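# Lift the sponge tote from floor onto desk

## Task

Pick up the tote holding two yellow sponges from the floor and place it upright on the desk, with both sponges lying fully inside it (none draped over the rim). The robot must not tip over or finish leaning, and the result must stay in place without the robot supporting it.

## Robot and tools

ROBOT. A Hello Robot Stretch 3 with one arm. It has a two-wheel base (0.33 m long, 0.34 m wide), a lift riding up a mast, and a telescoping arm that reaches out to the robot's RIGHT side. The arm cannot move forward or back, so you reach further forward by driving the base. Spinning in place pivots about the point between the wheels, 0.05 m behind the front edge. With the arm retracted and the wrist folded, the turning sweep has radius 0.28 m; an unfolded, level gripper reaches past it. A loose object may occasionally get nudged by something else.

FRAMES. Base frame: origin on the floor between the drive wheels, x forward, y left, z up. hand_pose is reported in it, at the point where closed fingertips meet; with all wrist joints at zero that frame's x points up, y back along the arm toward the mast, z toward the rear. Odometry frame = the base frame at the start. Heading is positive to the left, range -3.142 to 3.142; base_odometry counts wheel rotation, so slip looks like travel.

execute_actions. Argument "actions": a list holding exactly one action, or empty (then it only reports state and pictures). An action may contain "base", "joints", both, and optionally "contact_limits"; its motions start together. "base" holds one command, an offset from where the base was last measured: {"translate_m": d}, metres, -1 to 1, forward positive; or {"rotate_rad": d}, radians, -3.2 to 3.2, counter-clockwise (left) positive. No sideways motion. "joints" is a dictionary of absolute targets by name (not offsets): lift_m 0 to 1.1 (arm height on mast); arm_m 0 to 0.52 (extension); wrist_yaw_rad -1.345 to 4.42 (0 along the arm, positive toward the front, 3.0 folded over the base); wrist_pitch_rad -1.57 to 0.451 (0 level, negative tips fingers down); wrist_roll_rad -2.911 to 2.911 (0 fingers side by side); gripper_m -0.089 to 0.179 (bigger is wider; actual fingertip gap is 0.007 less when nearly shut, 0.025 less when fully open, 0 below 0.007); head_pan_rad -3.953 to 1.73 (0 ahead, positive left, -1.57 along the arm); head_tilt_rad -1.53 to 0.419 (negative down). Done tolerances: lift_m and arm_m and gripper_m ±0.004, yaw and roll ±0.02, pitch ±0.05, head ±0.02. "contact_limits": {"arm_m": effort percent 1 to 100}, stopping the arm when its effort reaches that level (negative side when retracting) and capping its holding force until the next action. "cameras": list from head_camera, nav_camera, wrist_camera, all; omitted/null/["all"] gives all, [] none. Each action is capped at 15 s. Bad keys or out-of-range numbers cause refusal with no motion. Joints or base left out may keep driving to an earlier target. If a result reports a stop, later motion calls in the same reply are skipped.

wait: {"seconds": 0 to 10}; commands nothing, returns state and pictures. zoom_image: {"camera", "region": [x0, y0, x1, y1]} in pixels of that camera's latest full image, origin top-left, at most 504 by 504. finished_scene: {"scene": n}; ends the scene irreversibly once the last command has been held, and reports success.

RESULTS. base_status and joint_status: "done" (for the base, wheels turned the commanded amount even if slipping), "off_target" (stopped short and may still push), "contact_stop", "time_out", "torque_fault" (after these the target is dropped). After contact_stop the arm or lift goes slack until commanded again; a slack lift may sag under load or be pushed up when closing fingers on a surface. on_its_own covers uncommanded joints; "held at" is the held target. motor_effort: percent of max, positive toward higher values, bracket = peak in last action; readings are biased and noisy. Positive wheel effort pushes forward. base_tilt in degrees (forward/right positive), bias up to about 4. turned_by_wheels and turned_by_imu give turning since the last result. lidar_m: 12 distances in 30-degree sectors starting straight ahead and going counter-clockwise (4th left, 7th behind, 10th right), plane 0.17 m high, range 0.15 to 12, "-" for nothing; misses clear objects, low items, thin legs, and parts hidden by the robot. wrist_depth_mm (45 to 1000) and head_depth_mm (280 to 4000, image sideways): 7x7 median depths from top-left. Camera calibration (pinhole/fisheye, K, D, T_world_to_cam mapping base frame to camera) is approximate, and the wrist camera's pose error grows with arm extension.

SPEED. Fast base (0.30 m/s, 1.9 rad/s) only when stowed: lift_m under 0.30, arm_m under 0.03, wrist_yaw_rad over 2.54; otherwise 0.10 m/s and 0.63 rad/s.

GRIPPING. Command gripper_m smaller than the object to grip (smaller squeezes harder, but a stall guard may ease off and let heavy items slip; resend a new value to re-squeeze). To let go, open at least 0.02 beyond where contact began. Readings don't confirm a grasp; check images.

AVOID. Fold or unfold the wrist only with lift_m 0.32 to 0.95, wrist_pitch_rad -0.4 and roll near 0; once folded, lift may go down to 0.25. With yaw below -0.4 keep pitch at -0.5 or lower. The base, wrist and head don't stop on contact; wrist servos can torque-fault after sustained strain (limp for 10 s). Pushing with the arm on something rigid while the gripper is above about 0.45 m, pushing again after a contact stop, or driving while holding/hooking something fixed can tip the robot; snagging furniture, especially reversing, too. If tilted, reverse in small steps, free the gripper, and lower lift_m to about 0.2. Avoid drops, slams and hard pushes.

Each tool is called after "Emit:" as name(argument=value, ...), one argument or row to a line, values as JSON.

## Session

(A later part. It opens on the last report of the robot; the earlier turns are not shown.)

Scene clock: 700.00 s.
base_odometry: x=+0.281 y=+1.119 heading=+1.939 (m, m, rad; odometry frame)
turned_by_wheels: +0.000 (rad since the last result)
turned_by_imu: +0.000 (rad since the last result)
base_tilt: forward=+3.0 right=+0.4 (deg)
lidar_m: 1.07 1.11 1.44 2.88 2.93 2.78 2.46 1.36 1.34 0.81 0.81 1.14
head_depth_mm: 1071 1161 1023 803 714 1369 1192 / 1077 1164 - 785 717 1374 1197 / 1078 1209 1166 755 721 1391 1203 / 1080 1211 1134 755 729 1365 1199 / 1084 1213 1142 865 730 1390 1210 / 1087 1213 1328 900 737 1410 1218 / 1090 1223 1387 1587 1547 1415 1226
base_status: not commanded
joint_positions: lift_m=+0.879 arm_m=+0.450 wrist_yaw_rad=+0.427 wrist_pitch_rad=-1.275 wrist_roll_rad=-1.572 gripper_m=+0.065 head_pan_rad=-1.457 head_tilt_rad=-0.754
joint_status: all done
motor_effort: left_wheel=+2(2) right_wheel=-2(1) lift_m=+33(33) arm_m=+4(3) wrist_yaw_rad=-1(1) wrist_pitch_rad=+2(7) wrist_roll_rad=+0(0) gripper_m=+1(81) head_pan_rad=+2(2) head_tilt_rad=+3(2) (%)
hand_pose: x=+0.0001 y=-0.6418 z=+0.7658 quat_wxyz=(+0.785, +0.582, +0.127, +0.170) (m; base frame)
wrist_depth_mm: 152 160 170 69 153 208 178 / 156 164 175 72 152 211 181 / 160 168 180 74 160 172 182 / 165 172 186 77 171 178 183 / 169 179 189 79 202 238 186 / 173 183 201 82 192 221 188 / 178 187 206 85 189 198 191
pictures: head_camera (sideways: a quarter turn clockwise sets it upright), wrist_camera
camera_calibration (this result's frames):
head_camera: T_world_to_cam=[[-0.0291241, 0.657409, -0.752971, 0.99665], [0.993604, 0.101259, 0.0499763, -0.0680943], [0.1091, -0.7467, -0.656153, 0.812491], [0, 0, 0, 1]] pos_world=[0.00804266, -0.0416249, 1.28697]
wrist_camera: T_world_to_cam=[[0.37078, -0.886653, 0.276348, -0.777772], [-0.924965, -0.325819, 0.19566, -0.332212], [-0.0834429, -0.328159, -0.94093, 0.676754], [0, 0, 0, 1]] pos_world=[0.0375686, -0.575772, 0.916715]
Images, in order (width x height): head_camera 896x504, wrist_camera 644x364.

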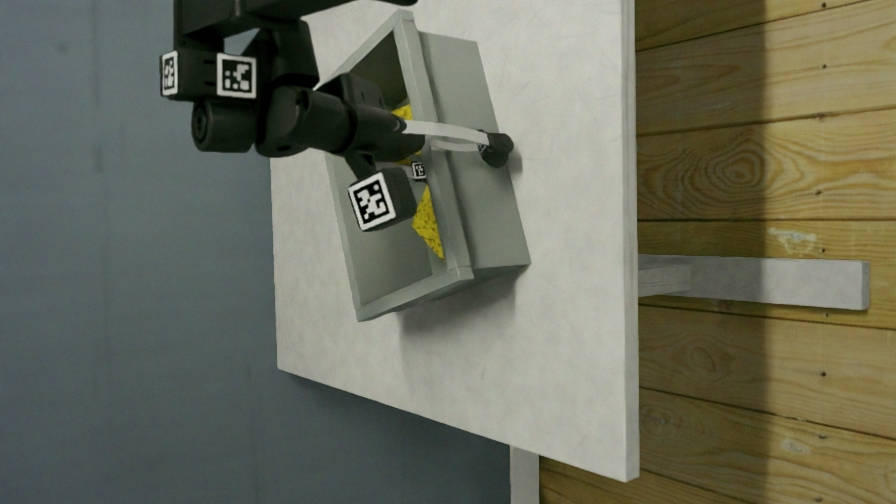

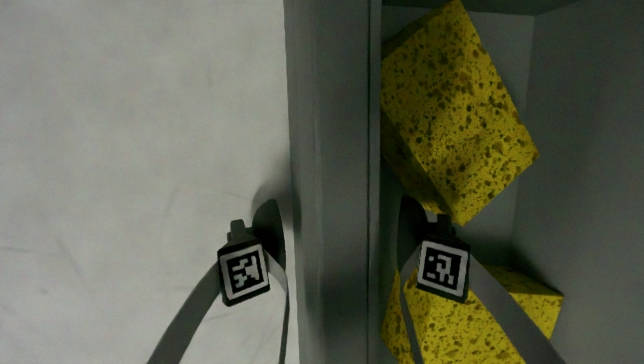

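Emit:
execute_actions(
  actions=[
    {"joints": {"lift_m": 0.995, "arm_m": 0.438, "gripper_m": 0.085}},
  ],
  cameras=["head_camera", "wrist_camera"],
)

Scene clock: 721.10 s.
base_odometry: x=+0.281 y=+1.119 heading=+1.939 (m, m, rad; odometry frame)
turned_by_wheels: +0.000 (rad since the last result)
turned_by_imu: +0.001 (rad since the last result)
base_tilt: forward=+3.0 right=+0.4 (deg)
lidar_m: 1.07 1.11 1.45 2.88 2.94 2.77 2.46 1.36 1.34 0.81 0.82 1.14
head_depth_mm: - 1217 1100 802 714 1372 1188 / 1045 - 897 789 718 1375 1201 / 1076 1203 890 777 720 1386 1206 / 1085 1211 1133 760 728 1362 1199 / 1084 1215 1146 868 732 1394 1212 / 1084 1220 1330 900 735 1409 1216 / 1092 1222 1374 1590 1554 1414 1219
base_status: not commanded
joint_positions: lift_m=+0.995 arm_m=+0.438 wrist_yaw_rad=+0.427 wrist_pitch_rad=-1.274 wrist_roll_rad=-1.572 gripper_m=+0.085 head_pan_rad=-1.457 head_tilt_rad=-0.754
joint_status: all done
motor_effort: left_wheel=+2(2) right_wheel=-2(2) lift_m=+47(52) arm_m=-3(5) wrist_yaw_rad=-1(1) wrist_pitch_rad=+2(2) wrist_roll_rad=+0(0) gripper_m=+1(72) head_pan_rad=+2(2) head_tilt_rad=+3(2) (%)
hand_pose: x=+0.0002 y=-0.6305 z=+0.8813 quat_wxyz=(+0.785, +0.581, +0.127, +0.170) (m; base frame)
wrist_depth_mm: 809 264 275 187 215 219 381 / - 267 283 260 318 254 390 / 885 271 288 268 286 257 407 / 875 278 299 317 341 265 427 / 901 285 301 323 308 268 440 / 924 292 322 330 332 285 469 / 915 300 324 292 304 286 491
pictures: head_camera (sideways: a quarter turn clockwise sets it upright), wrist_camera
camera_calibration (this result's frames):
head_camera: T_world_to_cam=[[-0.0291242, 0.657409, -0.752971, 0.99665], [0.993604, 0.101259, 0.0499763, -0.0680943], [0.1091, -0.7467, -0.656153, 0.812491], [0, 0, 0, 1]] pos_world=[0.00804267, -0.0416249, 1.28697]
wrist_camera: T_world_to_cam=[[0.370689, -0.88645, 0.277122, -0.800288], [-0.925029, -0.325676, 0.19559, -0.350913], [-0.0831289, -0.328849, -0.940717, 0.788531], [0, 0, 0, 1]] pos_world=[0.0376023, -0.564392, 1.0322]
Images, in order (width x height): head_camera 896x504, wrist_camera 644x364.

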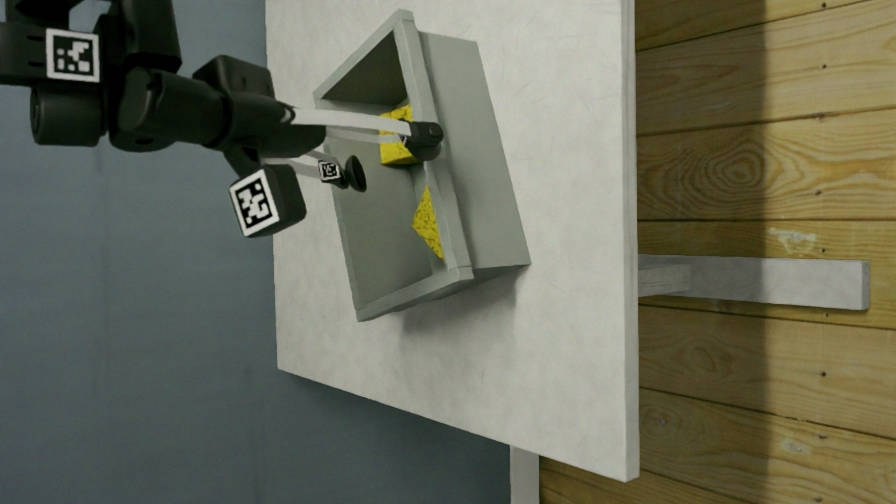

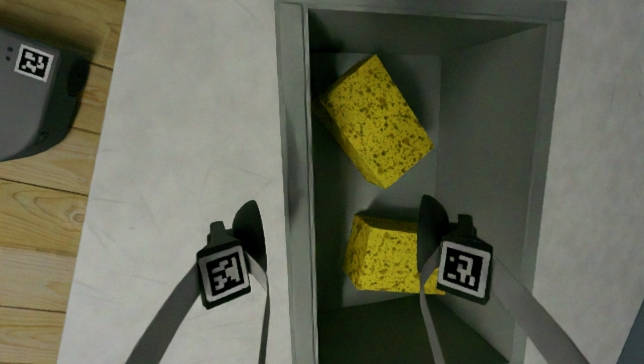

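The tote is upright and fully on the desk, both sponges are inside, and the gripper is clear.

Emit:
finished_scene(
  scene=1,
)

The scene is finished: the task was done.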